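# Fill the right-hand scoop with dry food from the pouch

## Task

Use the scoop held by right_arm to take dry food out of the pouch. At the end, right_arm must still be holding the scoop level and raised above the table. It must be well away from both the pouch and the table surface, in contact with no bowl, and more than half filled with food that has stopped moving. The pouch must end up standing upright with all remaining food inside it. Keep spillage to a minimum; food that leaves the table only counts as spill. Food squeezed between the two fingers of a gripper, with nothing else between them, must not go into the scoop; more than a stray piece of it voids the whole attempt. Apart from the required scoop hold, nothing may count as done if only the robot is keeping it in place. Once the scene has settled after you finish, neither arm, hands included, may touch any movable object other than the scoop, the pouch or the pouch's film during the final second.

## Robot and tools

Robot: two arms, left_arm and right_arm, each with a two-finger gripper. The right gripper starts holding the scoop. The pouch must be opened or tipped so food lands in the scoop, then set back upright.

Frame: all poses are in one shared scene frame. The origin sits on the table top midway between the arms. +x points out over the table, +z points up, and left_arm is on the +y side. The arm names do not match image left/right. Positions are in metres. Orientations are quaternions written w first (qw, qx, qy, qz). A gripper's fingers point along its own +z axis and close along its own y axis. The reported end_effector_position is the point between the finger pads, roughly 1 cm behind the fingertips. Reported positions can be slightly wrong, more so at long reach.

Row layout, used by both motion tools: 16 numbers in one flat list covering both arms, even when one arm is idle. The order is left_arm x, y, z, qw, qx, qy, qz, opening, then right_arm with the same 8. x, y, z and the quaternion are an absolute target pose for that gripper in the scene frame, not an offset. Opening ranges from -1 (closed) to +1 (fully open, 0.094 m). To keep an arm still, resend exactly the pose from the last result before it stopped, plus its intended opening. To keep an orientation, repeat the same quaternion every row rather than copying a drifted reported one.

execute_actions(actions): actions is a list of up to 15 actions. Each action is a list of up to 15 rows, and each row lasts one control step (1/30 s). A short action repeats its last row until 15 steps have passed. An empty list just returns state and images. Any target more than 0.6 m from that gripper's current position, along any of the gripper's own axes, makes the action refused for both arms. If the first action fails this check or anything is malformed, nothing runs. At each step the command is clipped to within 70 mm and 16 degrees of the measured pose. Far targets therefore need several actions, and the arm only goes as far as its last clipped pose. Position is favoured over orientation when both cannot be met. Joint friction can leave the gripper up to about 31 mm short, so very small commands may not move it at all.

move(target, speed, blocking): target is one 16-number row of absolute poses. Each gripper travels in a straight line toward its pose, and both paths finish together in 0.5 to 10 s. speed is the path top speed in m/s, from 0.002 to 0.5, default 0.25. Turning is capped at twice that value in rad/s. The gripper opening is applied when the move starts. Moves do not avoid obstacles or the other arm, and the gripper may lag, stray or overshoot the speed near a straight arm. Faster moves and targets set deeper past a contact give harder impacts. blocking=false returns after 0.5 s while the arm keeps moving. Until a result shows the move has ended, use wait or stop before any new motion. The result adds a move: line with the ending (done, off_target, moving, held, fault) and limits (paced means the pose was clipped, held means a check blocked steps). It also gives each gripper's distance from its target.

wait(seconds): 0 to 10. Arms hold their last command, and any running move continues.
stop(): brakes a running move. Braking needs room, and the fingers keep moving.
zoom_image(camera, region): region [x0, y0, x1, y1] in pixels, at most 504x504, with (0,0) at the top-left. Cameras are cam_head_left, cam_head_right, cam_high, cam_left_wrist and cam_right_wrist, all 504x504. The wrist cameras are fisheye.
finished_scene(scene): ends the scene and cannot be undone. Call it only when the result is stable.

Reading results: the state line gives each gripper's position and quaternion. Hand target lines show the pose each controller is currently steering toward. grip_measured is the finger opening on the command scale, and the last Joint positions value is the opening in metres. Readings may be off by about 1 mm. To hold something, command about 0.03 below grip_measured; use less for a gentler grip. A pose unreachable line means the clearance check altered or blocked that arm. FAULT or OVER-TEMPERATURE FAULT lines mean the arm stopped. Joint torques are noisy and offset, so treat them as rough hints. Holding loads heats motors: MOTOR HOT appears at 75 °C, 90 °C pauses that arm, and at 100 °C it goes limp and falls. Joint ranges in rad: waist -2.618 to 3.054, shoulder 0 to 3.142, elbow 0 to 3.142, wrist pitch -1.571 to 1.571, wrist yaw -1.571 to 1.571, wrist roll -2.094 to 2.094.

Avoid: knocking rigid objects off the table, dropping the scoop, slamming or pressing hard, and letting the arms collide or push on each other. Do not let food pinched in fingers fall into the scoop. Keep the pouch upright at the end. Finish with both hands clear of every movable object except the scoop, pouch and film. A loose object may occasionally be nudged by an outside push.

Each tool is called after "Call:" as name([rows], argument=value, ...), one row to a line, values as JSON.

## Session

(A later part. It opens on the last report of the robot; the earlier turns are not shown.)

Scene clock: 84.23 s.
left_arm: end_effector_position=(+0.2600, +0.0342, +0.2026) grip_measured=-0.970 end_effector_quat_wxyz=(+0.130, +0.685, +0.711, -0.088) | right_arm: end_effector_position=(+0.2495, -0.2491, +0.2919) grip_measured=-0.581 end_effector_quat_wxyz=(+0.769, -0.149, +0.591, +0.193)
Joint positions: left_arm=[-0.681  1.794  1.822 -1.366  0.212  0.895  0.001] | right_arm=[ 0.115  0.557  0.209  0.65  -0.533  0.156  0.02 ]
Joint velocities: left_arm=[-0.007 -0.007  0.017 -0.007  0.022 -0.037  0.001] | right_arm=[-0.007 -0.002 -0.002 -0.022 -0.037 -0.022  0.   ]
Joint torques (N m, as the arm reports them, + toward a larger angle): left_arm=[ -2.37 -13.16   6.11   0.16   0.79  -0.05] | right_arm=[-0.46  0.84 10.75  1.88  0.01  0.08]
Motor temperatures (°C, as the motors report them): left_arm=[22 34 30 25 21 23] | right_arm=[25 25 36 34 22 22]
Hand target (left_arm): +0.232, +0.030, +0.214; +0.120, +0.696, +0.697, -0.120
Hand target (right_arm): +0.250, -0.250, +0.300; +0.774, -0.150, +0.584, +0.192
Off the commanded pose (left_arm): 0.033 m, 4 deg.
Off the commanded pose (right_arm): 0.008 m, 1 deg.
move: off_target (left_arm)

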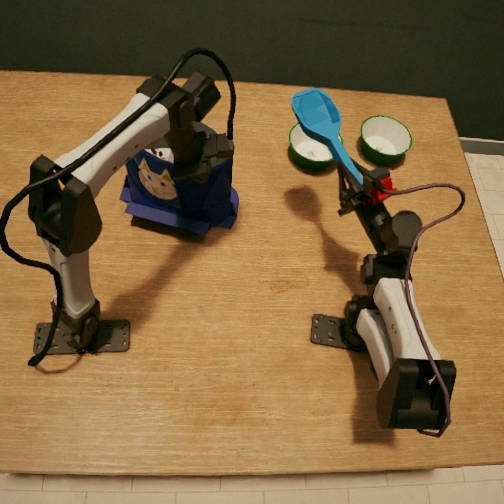

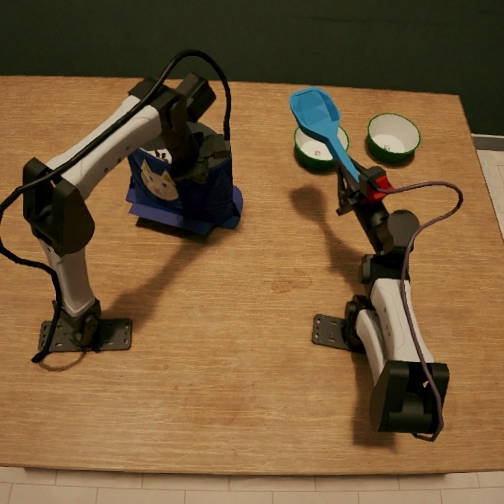

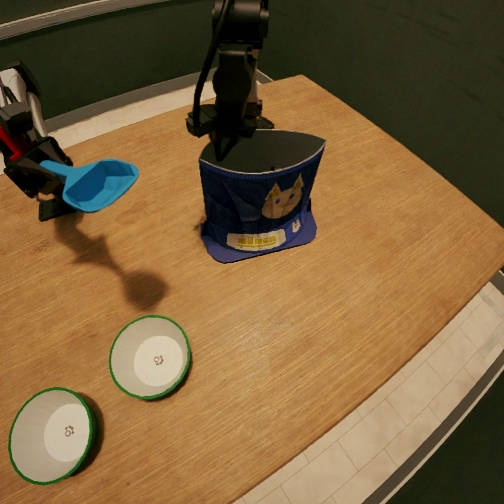

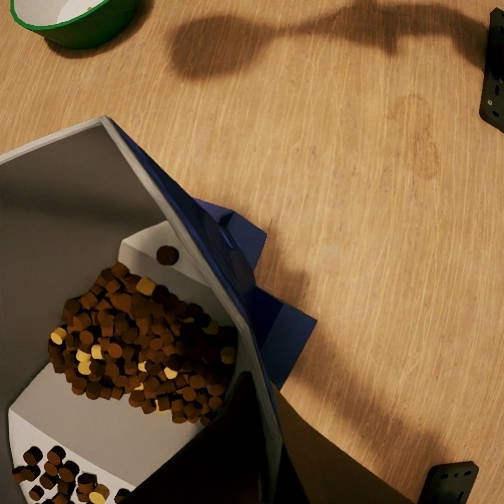

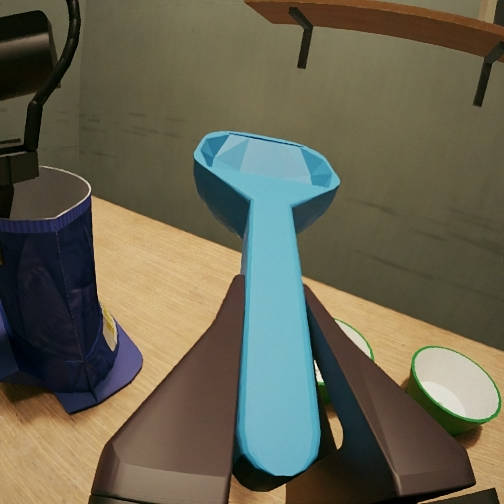

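Call:
move(target=[0.18,0.01,0.215,0.12,0.72,0.67,-0.12,-1,0.25,-0.25,0.3,0.774,-0.15,0.584,0.192,-0.63], speed=0.05)

Call:
move(target=[0.22,0.02,0.21,0.12,0.72,0.67,-0.12,0.4,0.25,-0.25,0.3,0.774,-0.15,0.584,0.192,-0.63])

Call:
move(target=[0.22,0.04,0.28,0.15,0.6,0.78,-0.12,0.4,0.25,-0.25,0.3,0.774,-0.15,0.584,0.192,-0.63])

Call:
move(target=[0.16,0.24,0.33,0.4,0.35,0.83,-0.17,1,0.19,-0.12,0.38,0.433,-0.433,0.75,0.25,-0.63])

Scene clock: 98.33 s.
left_arm: end_effector_position=(+0.2050, +0.0135, +0.2021) grip_measured=-0.970 end_effector_quat_wxyz=(+0.121, +0.715, +0.683, -0.088) | right_arm: end_effector_position=(+0.2495, -0.2491, +0.2919) grip_measured=-0.581 end_effector_quat_wxyz=(+0.769, -0.149, +0.591, +0.193)
Joint positions: left_arm=[-0.833  1.692  1.703 -1.344  0.185  0.829  0.001] | right_arm=[ 0.115  0.557  0.209  0.65  -0.533  0.156  0.02 ]
Joint velocities: left_arm=[ 0.022 -0.002  0.012  0.022  0.007 -0.037 -0.002] | right_arm=[-0.012  0.007 -0.002  0.037  0.022  0.007 -0.001]
Joint torques (N m, as the arm reports them, + toward a larger angle): left_arm=[ -2.19 -12.23   6.31   0.46   0.8   -0.12] | right_arm=[-0.49  0.84 10.72  1.89  0.01  0.08]
Motor temperatures (°C, as the motors report them): left_arm=[23 38 30 24 22 23] | right_arm=[25 25 37 35 22 22]
Hand target (left_arm): +0.181, +0.010, +0.214; +0.120, +0.721, +0.671, -0.121
Hand target (right_arm): +0.250, -0.250, +0.300; +0.774, -0.150, +0.584, +0.192
Off the commanded pose (left_arm): 0.028 m, 4 deg.
Off the commanded pose (right_arm): 0.008 m, 1 deg.
move: off_target (left_arm)

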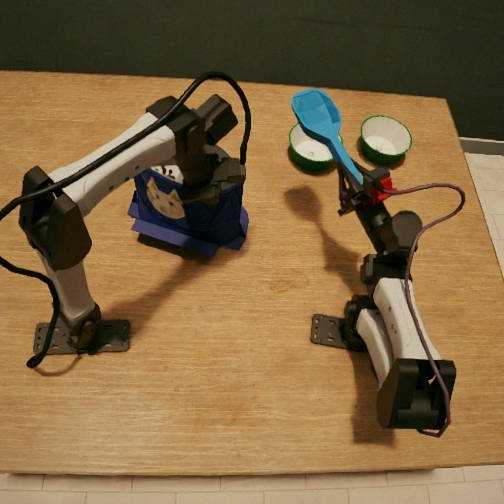

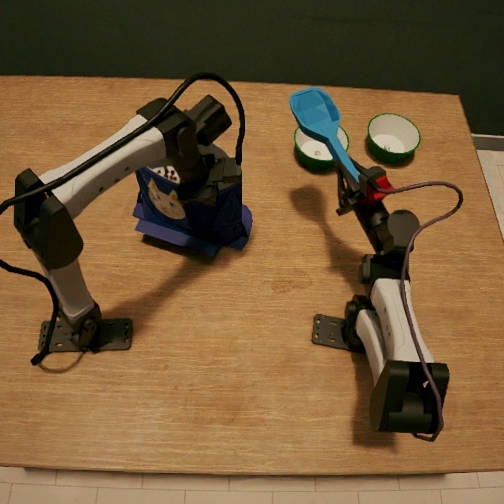

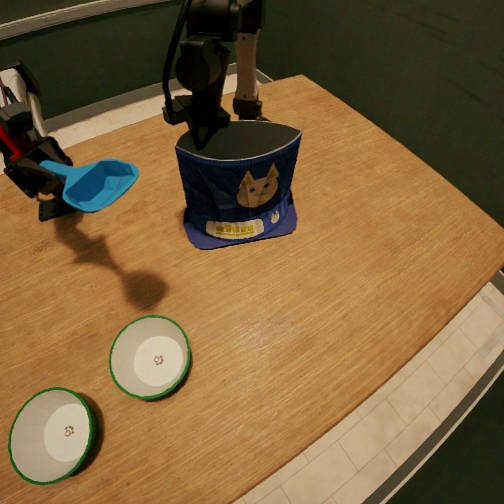

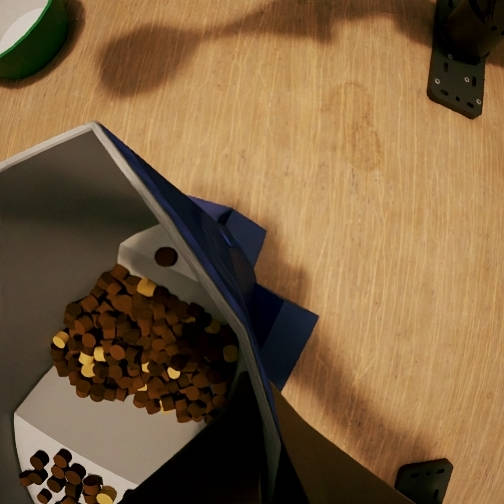

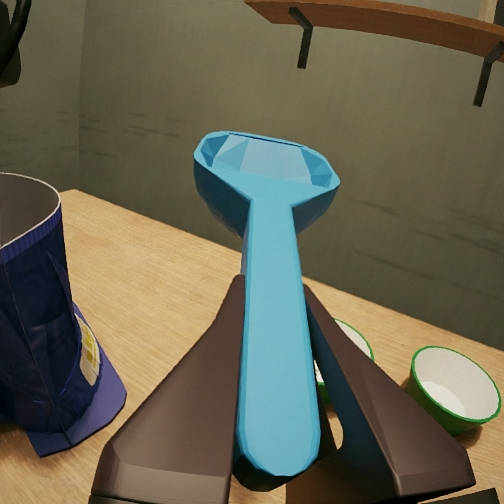

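Scene clock: 99.23 s.
left_arm: end_effector_position=(+0.2174, +0.0202, +0.2120) grip_measured=+0.397 end_effector_quat_wxyz=(+0.127, +0.722, +0.670, -0.115) | right_arm: end_effector_position=(+0.2495, -0.2491, +0.2919) grip_measured=-0.581 end_effector_quat_wxyz=(+0.769, -0.149, +0.591, +0.193)
Joint positions: left_arm=[-0.761  1.719  1.764 -1.387  0.259  0.923  0.066] | right_arm=[ 0.115  0.557  0.209  0.65  -0.533  0.156  0.02 ]
Joint velocities: left_arm=[-0.012 -0.017 -0.012  0.007  0.007 -0.022  0.   ] | right_arm=[ 0.002 -0.017  0.012  0.037 -0.022 -0.007 -0.   ]
Joint torques (N m, as the arm reports them, + toward a larger angle): left_arm=[ 0.23 -7.28  7.93  0.76  0.32 -0.03] | right_arm=[-0.5   0.84 10.74  1.89  0.01  0.07]
Motor temperatures (°C, as the motors report them): left_arm=[23 38 30 24 22 23] | right_arm=[25 25 37 35 22 22]
Hand target (left_arm): +0.220, +0.020, +0.210; +0.121, +0.721, +0.671, -0.120
Hand target (right_arm): +0.250, -0.250, +0.300; +0.774, -0.150, +0.584, +0.192
Off the commanded pose (left_arm): 0.003 m, 1 deg.
Off the commanded pose (right_arm): 0.008 m, 1 deg.
move: done

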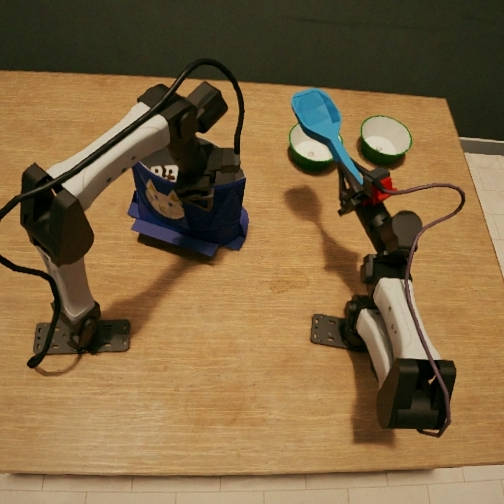

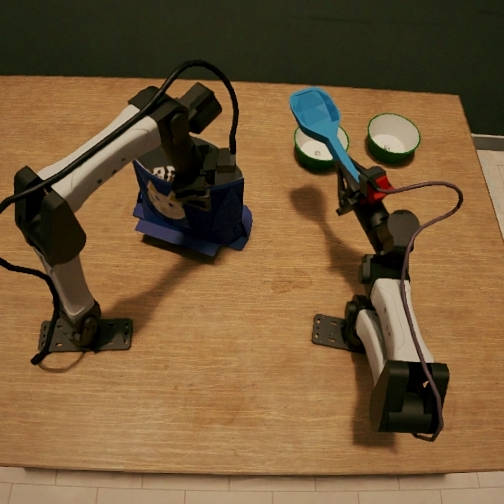

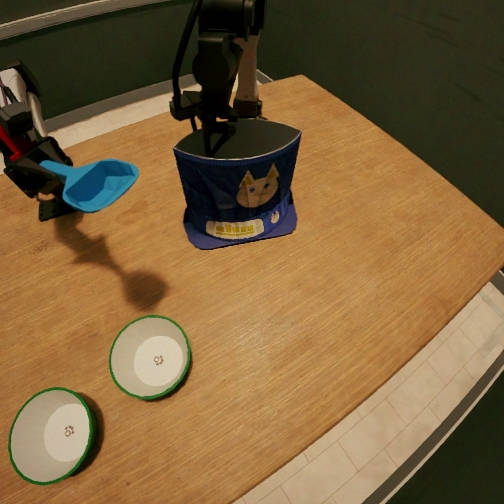

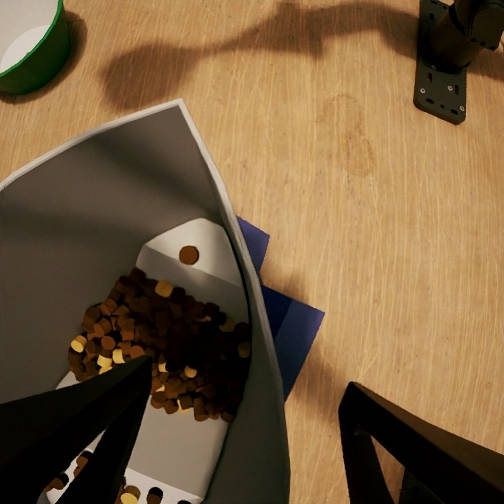

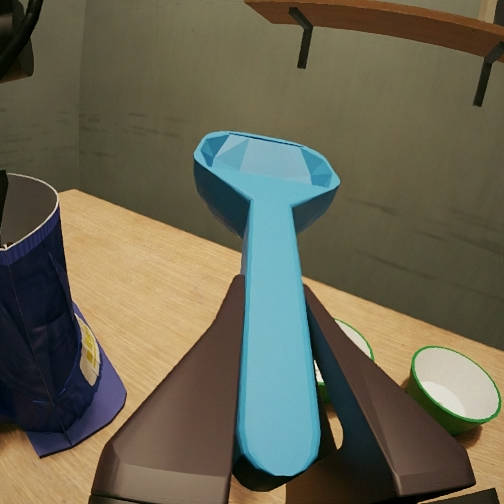

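Scene clock: 100.47 s.
left_arm: end_effector_position=(+0.2173, +0.0349, +0.2757) grip_measured=+0.397 end_effector_quat_wxyz=(+0.150, +0.605, +0.772, -0.125) | right_arm: end_effector_position=(+0.2495, -0.2491, +0.2919) grip_measured=-0.581 end_effector_quat_wxyz=(+0.769, -0.149, +0.591, +0.193)
Joint positions: left_arm=[-0.734  1.706  2.006 -1.562  0.248  0.626  0.066] | right_arm=[ 0.115  0.557  0.209  0.65  -0.533  0.156  0.02 ]
Joint velocities: left_arm=[-0.002 -0.012 -0.002 -0.11  -0.125 -0.051  0.   ] | right_arm=[-0.002 -0.027 -0.017 -0.022  0.022 -0.007  0.   ]
Joint torques (N m, as the arm reports them, + toward a larger angle): left_arm=[ 0.35 -8.86  7.34  0.97  0.05 -0.15] | right_arm=[-0.49  0.88 10.74  1.88  0.    0.07]
Motor temperatures (°C, as the motors report them): left_arm=[23 38 30 24 22 23] | right_arm=[25 25 37 35 22 22]
Hand target (left_arm): +0.219, +0.041, +0.280; +0.152, +0.598, +0.778, -0.120
Hand target (right_arm): +0.250, -0.250, +0.300; +0.774, -0.150, +0.584, +0.192
Off the commanded pose (left_arm): 0.007 m, 1 deg.
Off the commanded pose (right_arm): 0.008 m, 1 deg.
joint sent to its limit (left arm) — the command would take joint 4 (wrist pitch) past its lower limit, so that joint was sent only as far as its limit.
move: done

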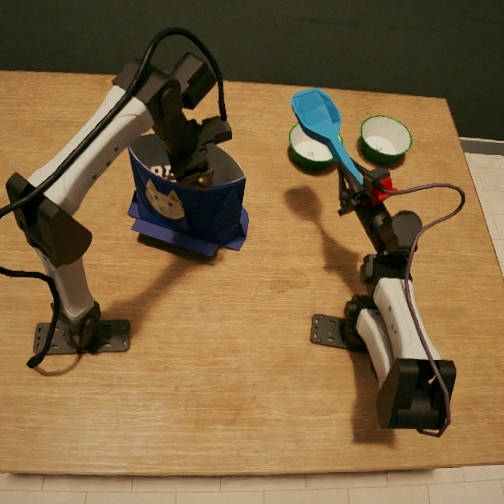

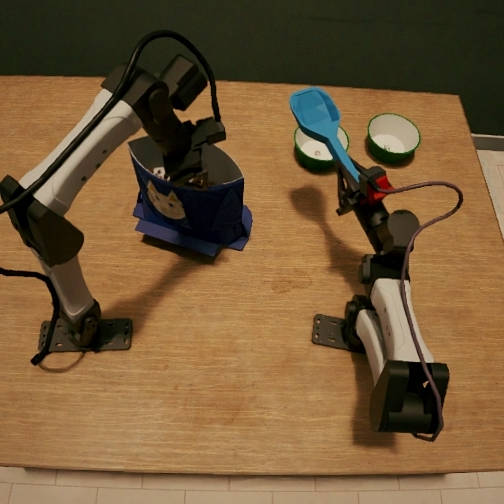

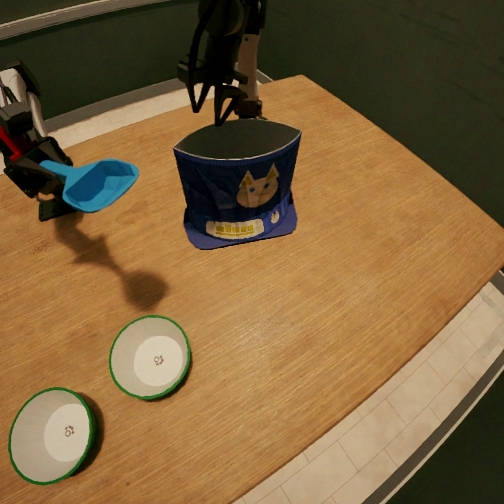

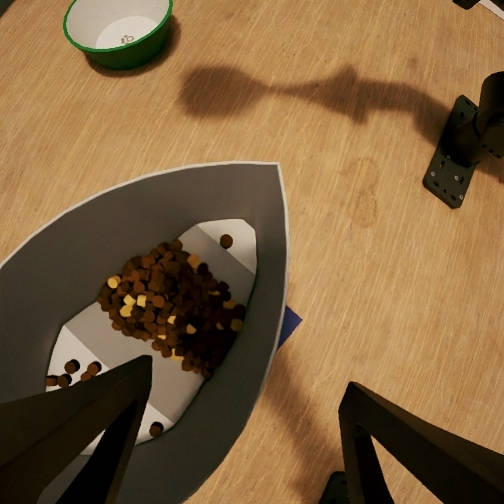

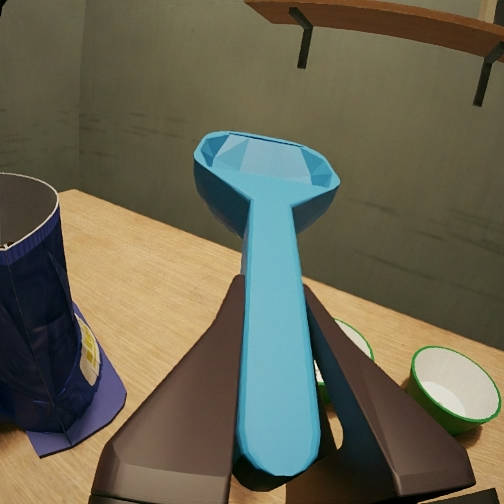

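Scene clock: 103.07 s.
left_arm: end_effector_position=(+0.1633, +0.2371, +0.3334) grip_measured=+1.000 end_effector_quat_wxyz=(+0.424, +0.339, +0.831, -0.125) | right_arm: end_effector_position=(+0.1865, -0.1243, +0.3815) grip_measured=-0.581 end_effector_quat_wxyz=(+0.442, -0.424, +0.746, +0.260)
Joint positions: left_arm=[ 0.382  0.977  1.479 -1.562  0.797  1.008  0.094] | right_arm=[ 0.655  1.037  1.495 -1.029 -0.495 -0.28   0.02 ]
Joint velocities: left_arm=[ 0.002 -0.007  0.007  0.051 -0.066  0.022  0.   ] | right_arm=[-0.007 -0.012 -0.012  0.007 -0.081  0.037  0.   ]
Joint torques (N m, as the arm reports them, + toward a larger angle): left_arm=[ 0.47 -1.44  3.67  1.25  0.5   0.03] | right_arm=[ 0.94 -0.47  9.01  1.78 -0.14 -0.04]
Motor temperatures (°C, as the motors report them): left_arm=[23 37 30 24 22 23] | right_arm=[25 25 37 35 22 22]
Hand target (left_arm): +0.159, +0.236, +0.328; +0.420, +0.334, +0.833, -0.133
Hand target (right_arm): +0.188, -0.122, +0.380; +0.435, -0.429, +0.748, +0.258
Off the commanded pose (left_arm): 0.006 m, 6 deg.
Off the commanded pose (right_arm): 0.006 m, 2 deg.
joint sent to its limit (left arm) — the command would take joint 4 (wrist pitch) past its lower limit, so that joint was sent only as far as its limit.
move: off_target (left_arm)

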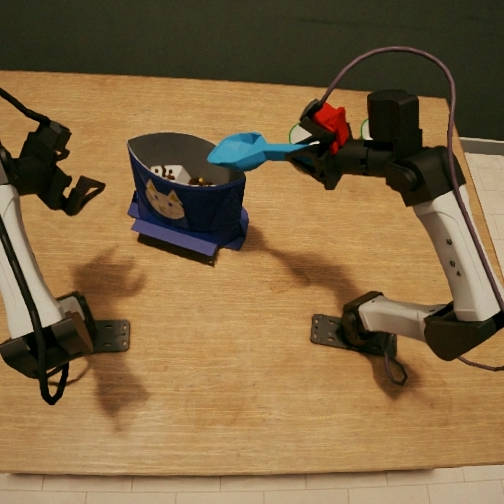

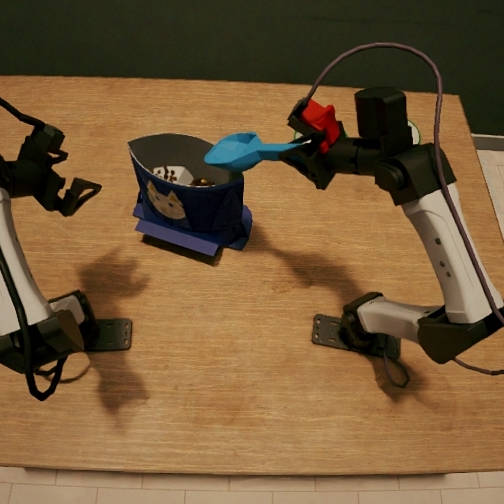

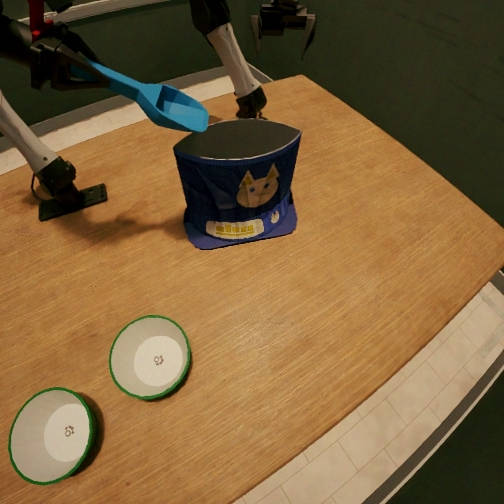

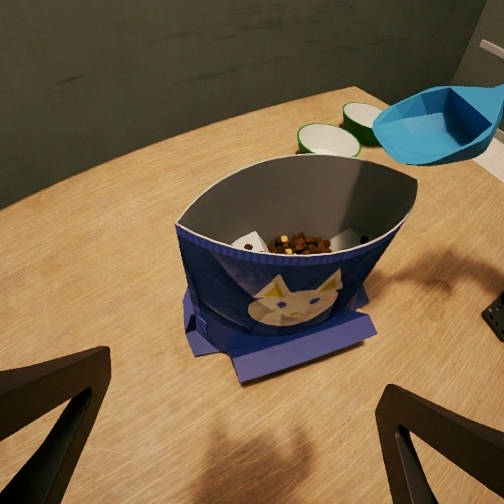

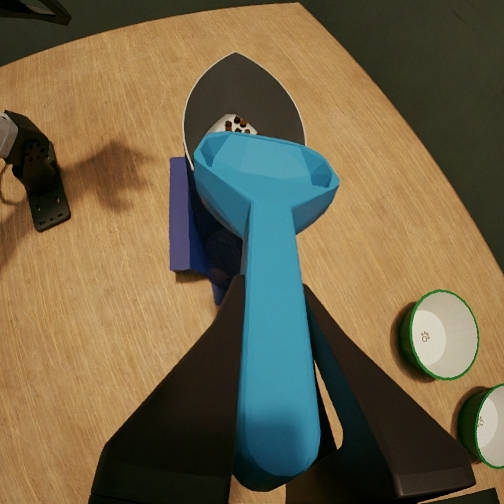

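Call:
move(target=[0.16,0.24,0.33,0.42,0.335,0.83,-0.13,1,0.217,-0.043,0.37,0.331,-0.462,0.8,0.191,-0.63], speed=0.15)

Call:
move(target=[0.16,0.24,0.33,0.42,0.335,0.83,-0.13,1,0.227,-0.025,0.31,0.224,-0.483,0.836,0.129,-0.63], speed=0.1)

Scene clock: 109.60 s.
left_arm: end_effector_position=(+0.1641, +0.2404, +0.3339) grip_measured=+1.000 end_effector_quat_wxyz=(+0.427, +0.338, +0.830, -0.119) | right_arm: end_effector_position=(+0.2188, -0.0461, +0.3723) grip_measured=-0.581 end_effector_quat_wxyz=(+0.336, -0.460, +0.798, +0.197)
Joint positions: left_arm=[ 0.403  0.977  1.479 -1.563  0.801  1.025  0.094] | right_arm=[ 0.948  1.492  1.981 -1.279 -0.2   -0.191  0.02 ]
Joint velocities: left_arm=[-0.007 -0.002  0.007 -0.022  0.037 -0.007  0.   ] | right_arm=[-0.012  0.002 -0.007  0.007  0.095 -0.007 -0.   ]
Joint torques (N m, as the arm reports them, + toward a larger angle): left_arm=[ 0.49 -1.2   4.4   1.21  0.55 -0.04] | right_arm=[ 0.84 -4.78  8.68  1.58 -0.04  0.07]
Motor temperatures (°C, as the motors report them): left_arm=[23 34 30 25 22 23] | right_arm=[25 25 37 35 22 22]
Hand target (left_arm): +0.161, +0.239, +0.330; +0.424, +0.333, +0.833, -0.125
Hand target (right_arm): +0.218, -0.044, +0.370; +0.330, -0.461, +0.801, +0.193
Off the commanded pose (left_arm): 0.006 m, 2 deg.
Off the commanded pose (right_arm): 0.004 m, 1 deg.
joint sent to its limit (left arm) — the command would take joint 4 (wrist pitch) past its lower limit, so that joint was sent only as far as its limit.
move: done

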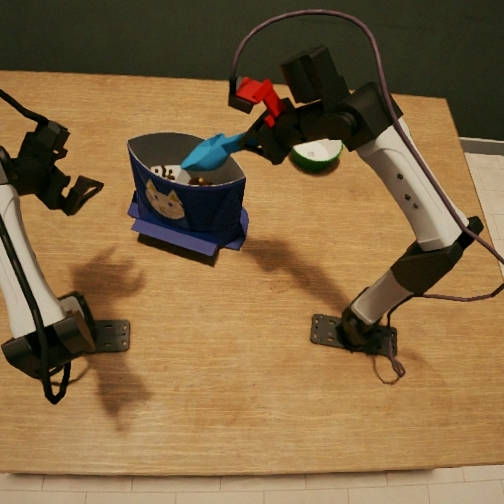

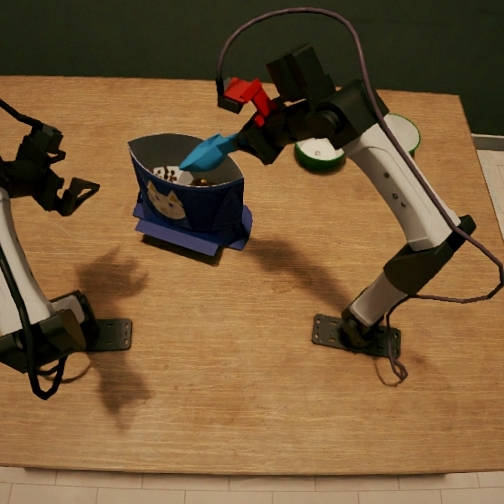

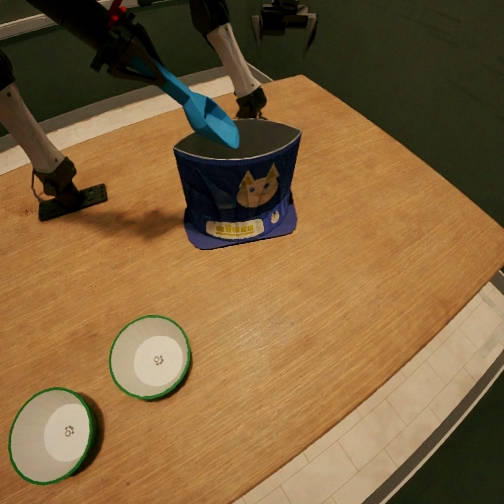

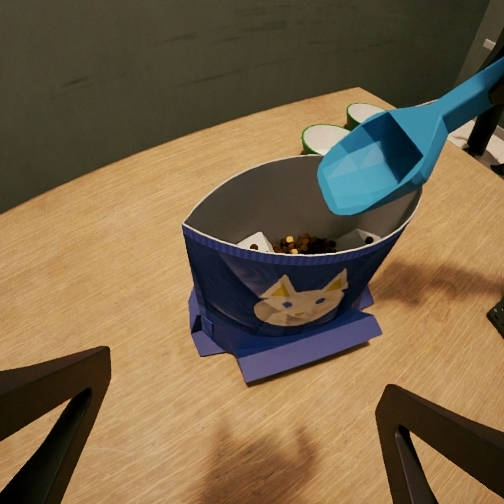

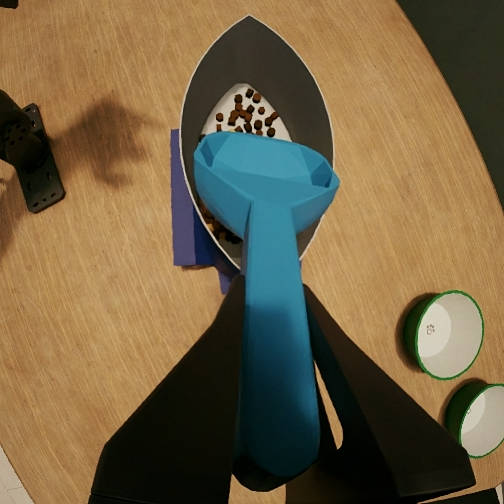

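Scene clock: 111.33 s.
left_arm: end_effector_position=(+0.1641, +0.2403, +0.3339) grip_measured=+1.000 end_effector_quat_wxyz=(+0.427, +0.341, +0.829, -0.118) | right_arm: end_effector_position=(+0.2289, -0.0265, +0.3139) grip_measured=-0.581 end_effector_quat_wxyz=(+0.232, -0.480, +0.835, +0.137)
Joint positions: left_arm=[ 0.403  0.977  1.479 -1.563  0.802  1.031  0.094] | right_arm=[ 1.004  1.695  2.087 -1.429 -0.117 -0.184  0.02 ]
Joint velocities: left_arm=[-0.007  0.002 -0.022 -0.022 -0.051 -0.081  0.   ] | right_arm=[-0.012 -0.007  0.017 -0.081 -0.022 -0.037 -0.001]
Joint torques (N m, as the arm reports them, + toward a larger angle): left_arm=[ 0.44 -1.25  4.48  1.27  0.54 -0.07] | right_arm=[ 0.88 -6.76  8.57  1.21  0.01  0.06]
Motor temperatures (°C, as the motors report them): left_arm=[23 34 30 25 22 23] | right_arm=[25 25 37 35 22 22]
Hand target (left_arm): +0.161, +0.239, +0.330; +0.424, +0.333, +0.833, -0.125
Hand target (right_arm): +0.228, -0.025, +0.310; +0.224, -0.482, +0.837, +0.130
Off the commanded pose (left_arm): 0.006 m, 2 deg.
Off the commanded pose (right_arm): 0.005 m, 1 deg.
joint sent to its limit (left arm) — the command would take joint 4 (wrist pitch) past its lower limit, so that joint was sent only as far as its limit.
move: done

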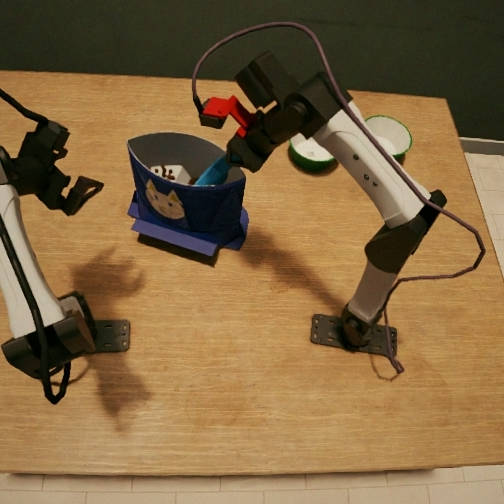

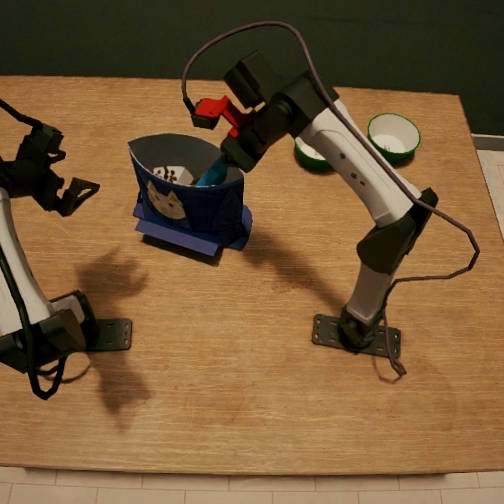

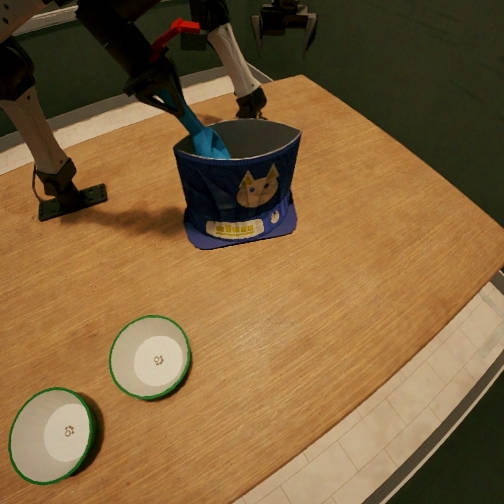

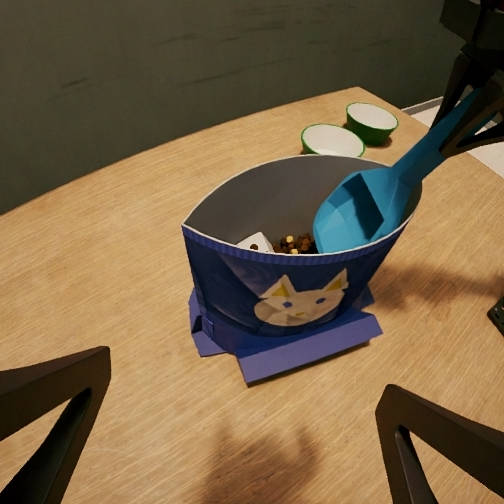

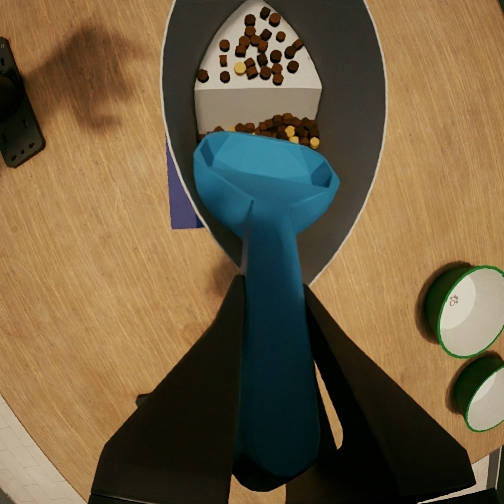

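Steepen to 75° and descend.

Call:
move(target=[0.16,0.24,0.33,0.42,0.335,0.83,-0.13,1,0.237,-0.012,0.265,0.113,-0.496,0.859,0.065,-0.63], speed=0.06)

Call:
move(target=[0.16,0.24,0.33,0.42,0.335,0.83,-0.13,1,0.242,-0.004,0.23,0.13,-0.494,0.856,0.075,-0.63], speed=0.04)

Scene clock: 118.97 s.
left_arm: end_effector_position=(+0.1641, +0.2403, +0.3339) grip_measured=+1.000 end_effector_quat_wxyz=(+0.428, +0.342, +0.828, -0.117) | right_arm: end_effector_position=(+0.2390, -0.0131, +0.2714) grip_measured=-0.581 end_effector_quat_wxyz=(+0.152, -0.490, +0.854, +0.086)
Joint positions: left_arm=[ 0.403  0.977  1.479 -1.563  0.802  1.034  0.094] | right_arm=[ 1.032  1.895  2.237 -1.567 -0.061 -0.175  0.02 ]
Joint velocities: left_arm=[ 0.007 -0.022 -0.032 -0.022 -0.007  0.066  0.   ] | right_arm=[ 0.012 -0.007  0.002 -0.037  0.037 -0.007  0.   ]
Joint torques (N m, as the arm reports them, + toward a larger angle): left_arm=[ 0.54 -1.23  4.37  1.2   0.49 -0.11] | right_arm=[ 0.91 -8.25  8.01  0.87  0.07  0.04]
Motor temperatures (°C, as the motors report them): left_arm=[23 31 29 25 22 23] | right_arm=[25 26 37 34 22 22]
Hand target (left_arm): +0.161, +0.239, +0.330; +0.424, +0.333, +0.833, -0.125
Hand target (right_arm): +0.237, -0.012, +0.264; +0.140, -0.492, +0.856, +0.076
Off the commanded pose (left_arm): 0.006 m, 2 deg.
Off the commanded pose (right_arm): 0.007 m, 5 deg.
joint sent to its limit (left arm) — the command would take joint 4 (wrist pitch) past its lower limit, so that joint was sent only as far as its limit.
joint sent to its limit (right arm) — the command would take joint 4 (wrist pitch) past its lower limit, so that joint was sent only as far as its limit.
move: off_target (right_arm)

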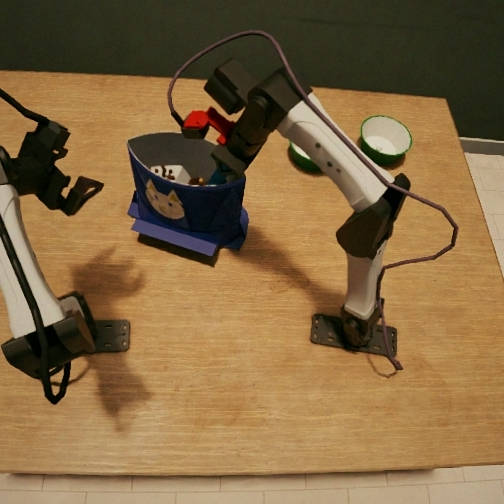

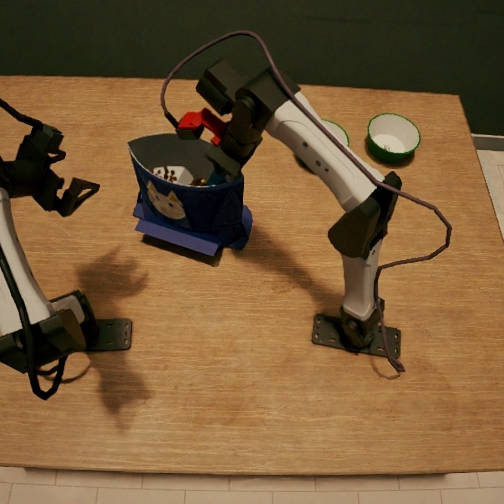

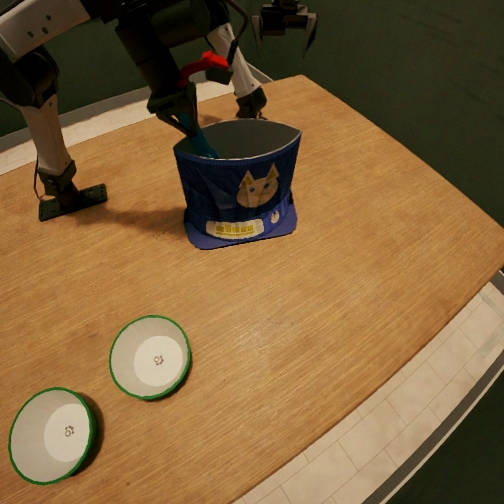

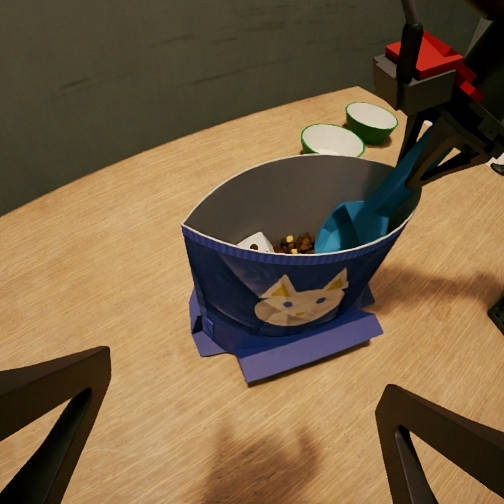

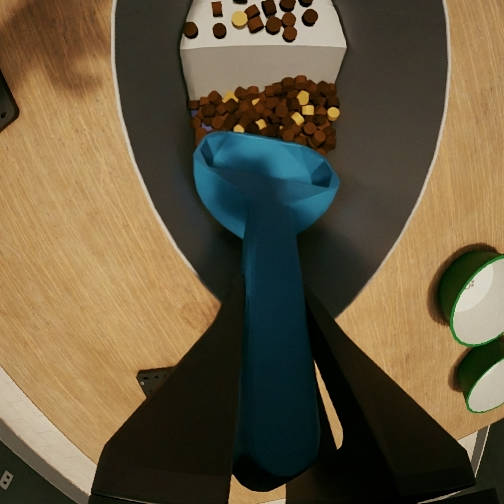

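Scene clock: 120.30 s.
left_arm: end_effector_position=(+0.1641, +0.2403, +0.3339) grip_measured=+1.000 end_effector_quat_wxyz=(+0.428, +0.343, +0.828, -0.117) | right_arm: end_effector_position=(+0.2469, -0.0028, +0.2484) grip_measured=-0.581 end_effector_quat_wxyz=(+0.156, -0.490, +0.853, +0.087)
Joint positions: left_arm=[ 0.403  0.977  1.479 -1.563  0.802  1.036  0.094] | right_arm=[ 1.034  1.88   2.108 -1.443 -0.061 -0.174  0.02 ]
Joint velocities: left_arm=[ 0.002 -0.012  0.022  0.022 -0.022 -0.051  0.   ] | right_arm=[ 0.007 -0.027 -0.007  0.022  0.051 -0.022  0.   ]
Joint torques (N m, as the arm reports them, + toward a larger angle): left_arm=[ 0.61 -1.22  4.31  1.25  0.52 -0.12] | right_arm=[ 0.87 -8.64  4.82  0.95 -0.02  0.05]
Motor temperatures (°C, as the motors report them): left_arm=[23 31 29 25 22 23] | right_arm=[25 27 37 33 22 22]
Hand target (left_arm): +0.161, +0.240, +0.330; +0.424, +0.333, +0.833, -0.125
Hand target (right_arm): +0.242, -0.004, +0.231; +0.130, -0.494, +0.856, +0.075
Off the commanded pose (left_arm): 0.006 m, 2 deg.
Off the commanded pose (right_arm): 0.019 m, 3 deg.
joint sent to its limit (left arm) — the command would take joint 4 (wrist pitch) past its lower limit, so that joint was sent only as far as its limit.
move: off_target (right_arm)

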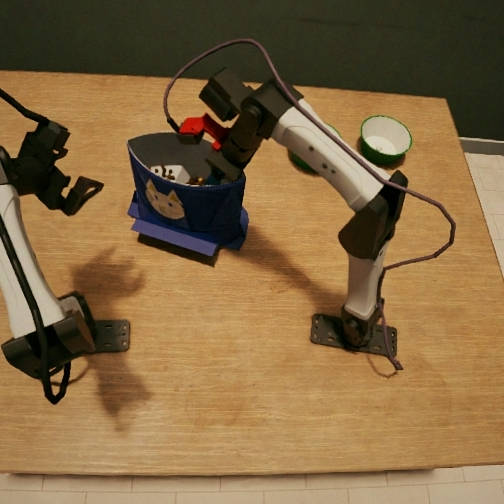

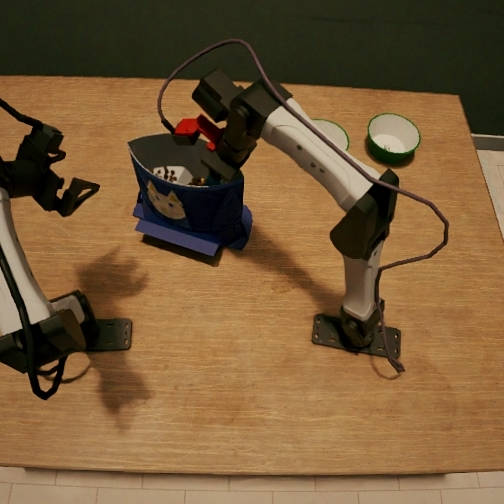

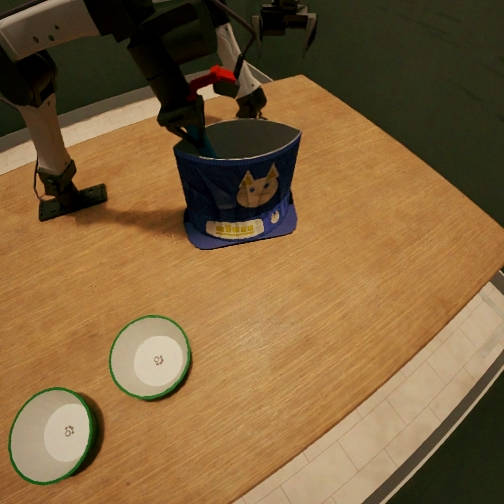

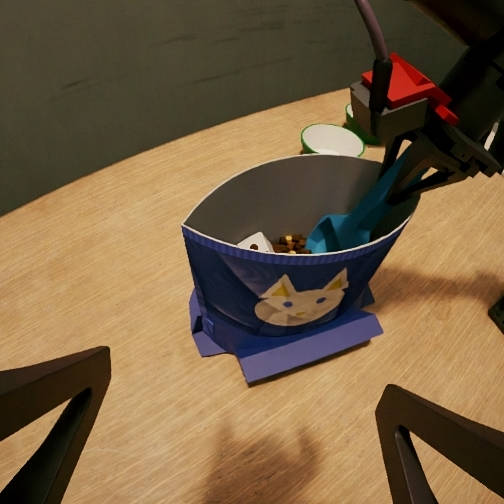

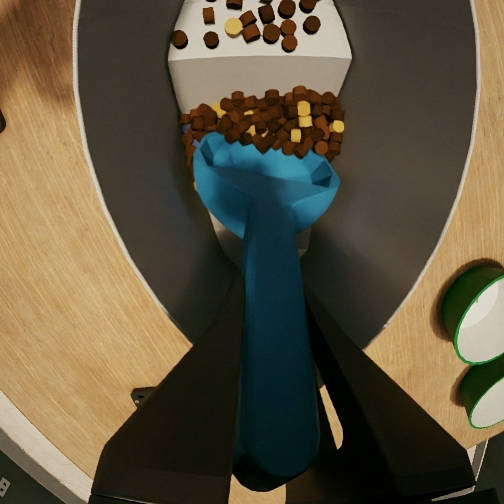

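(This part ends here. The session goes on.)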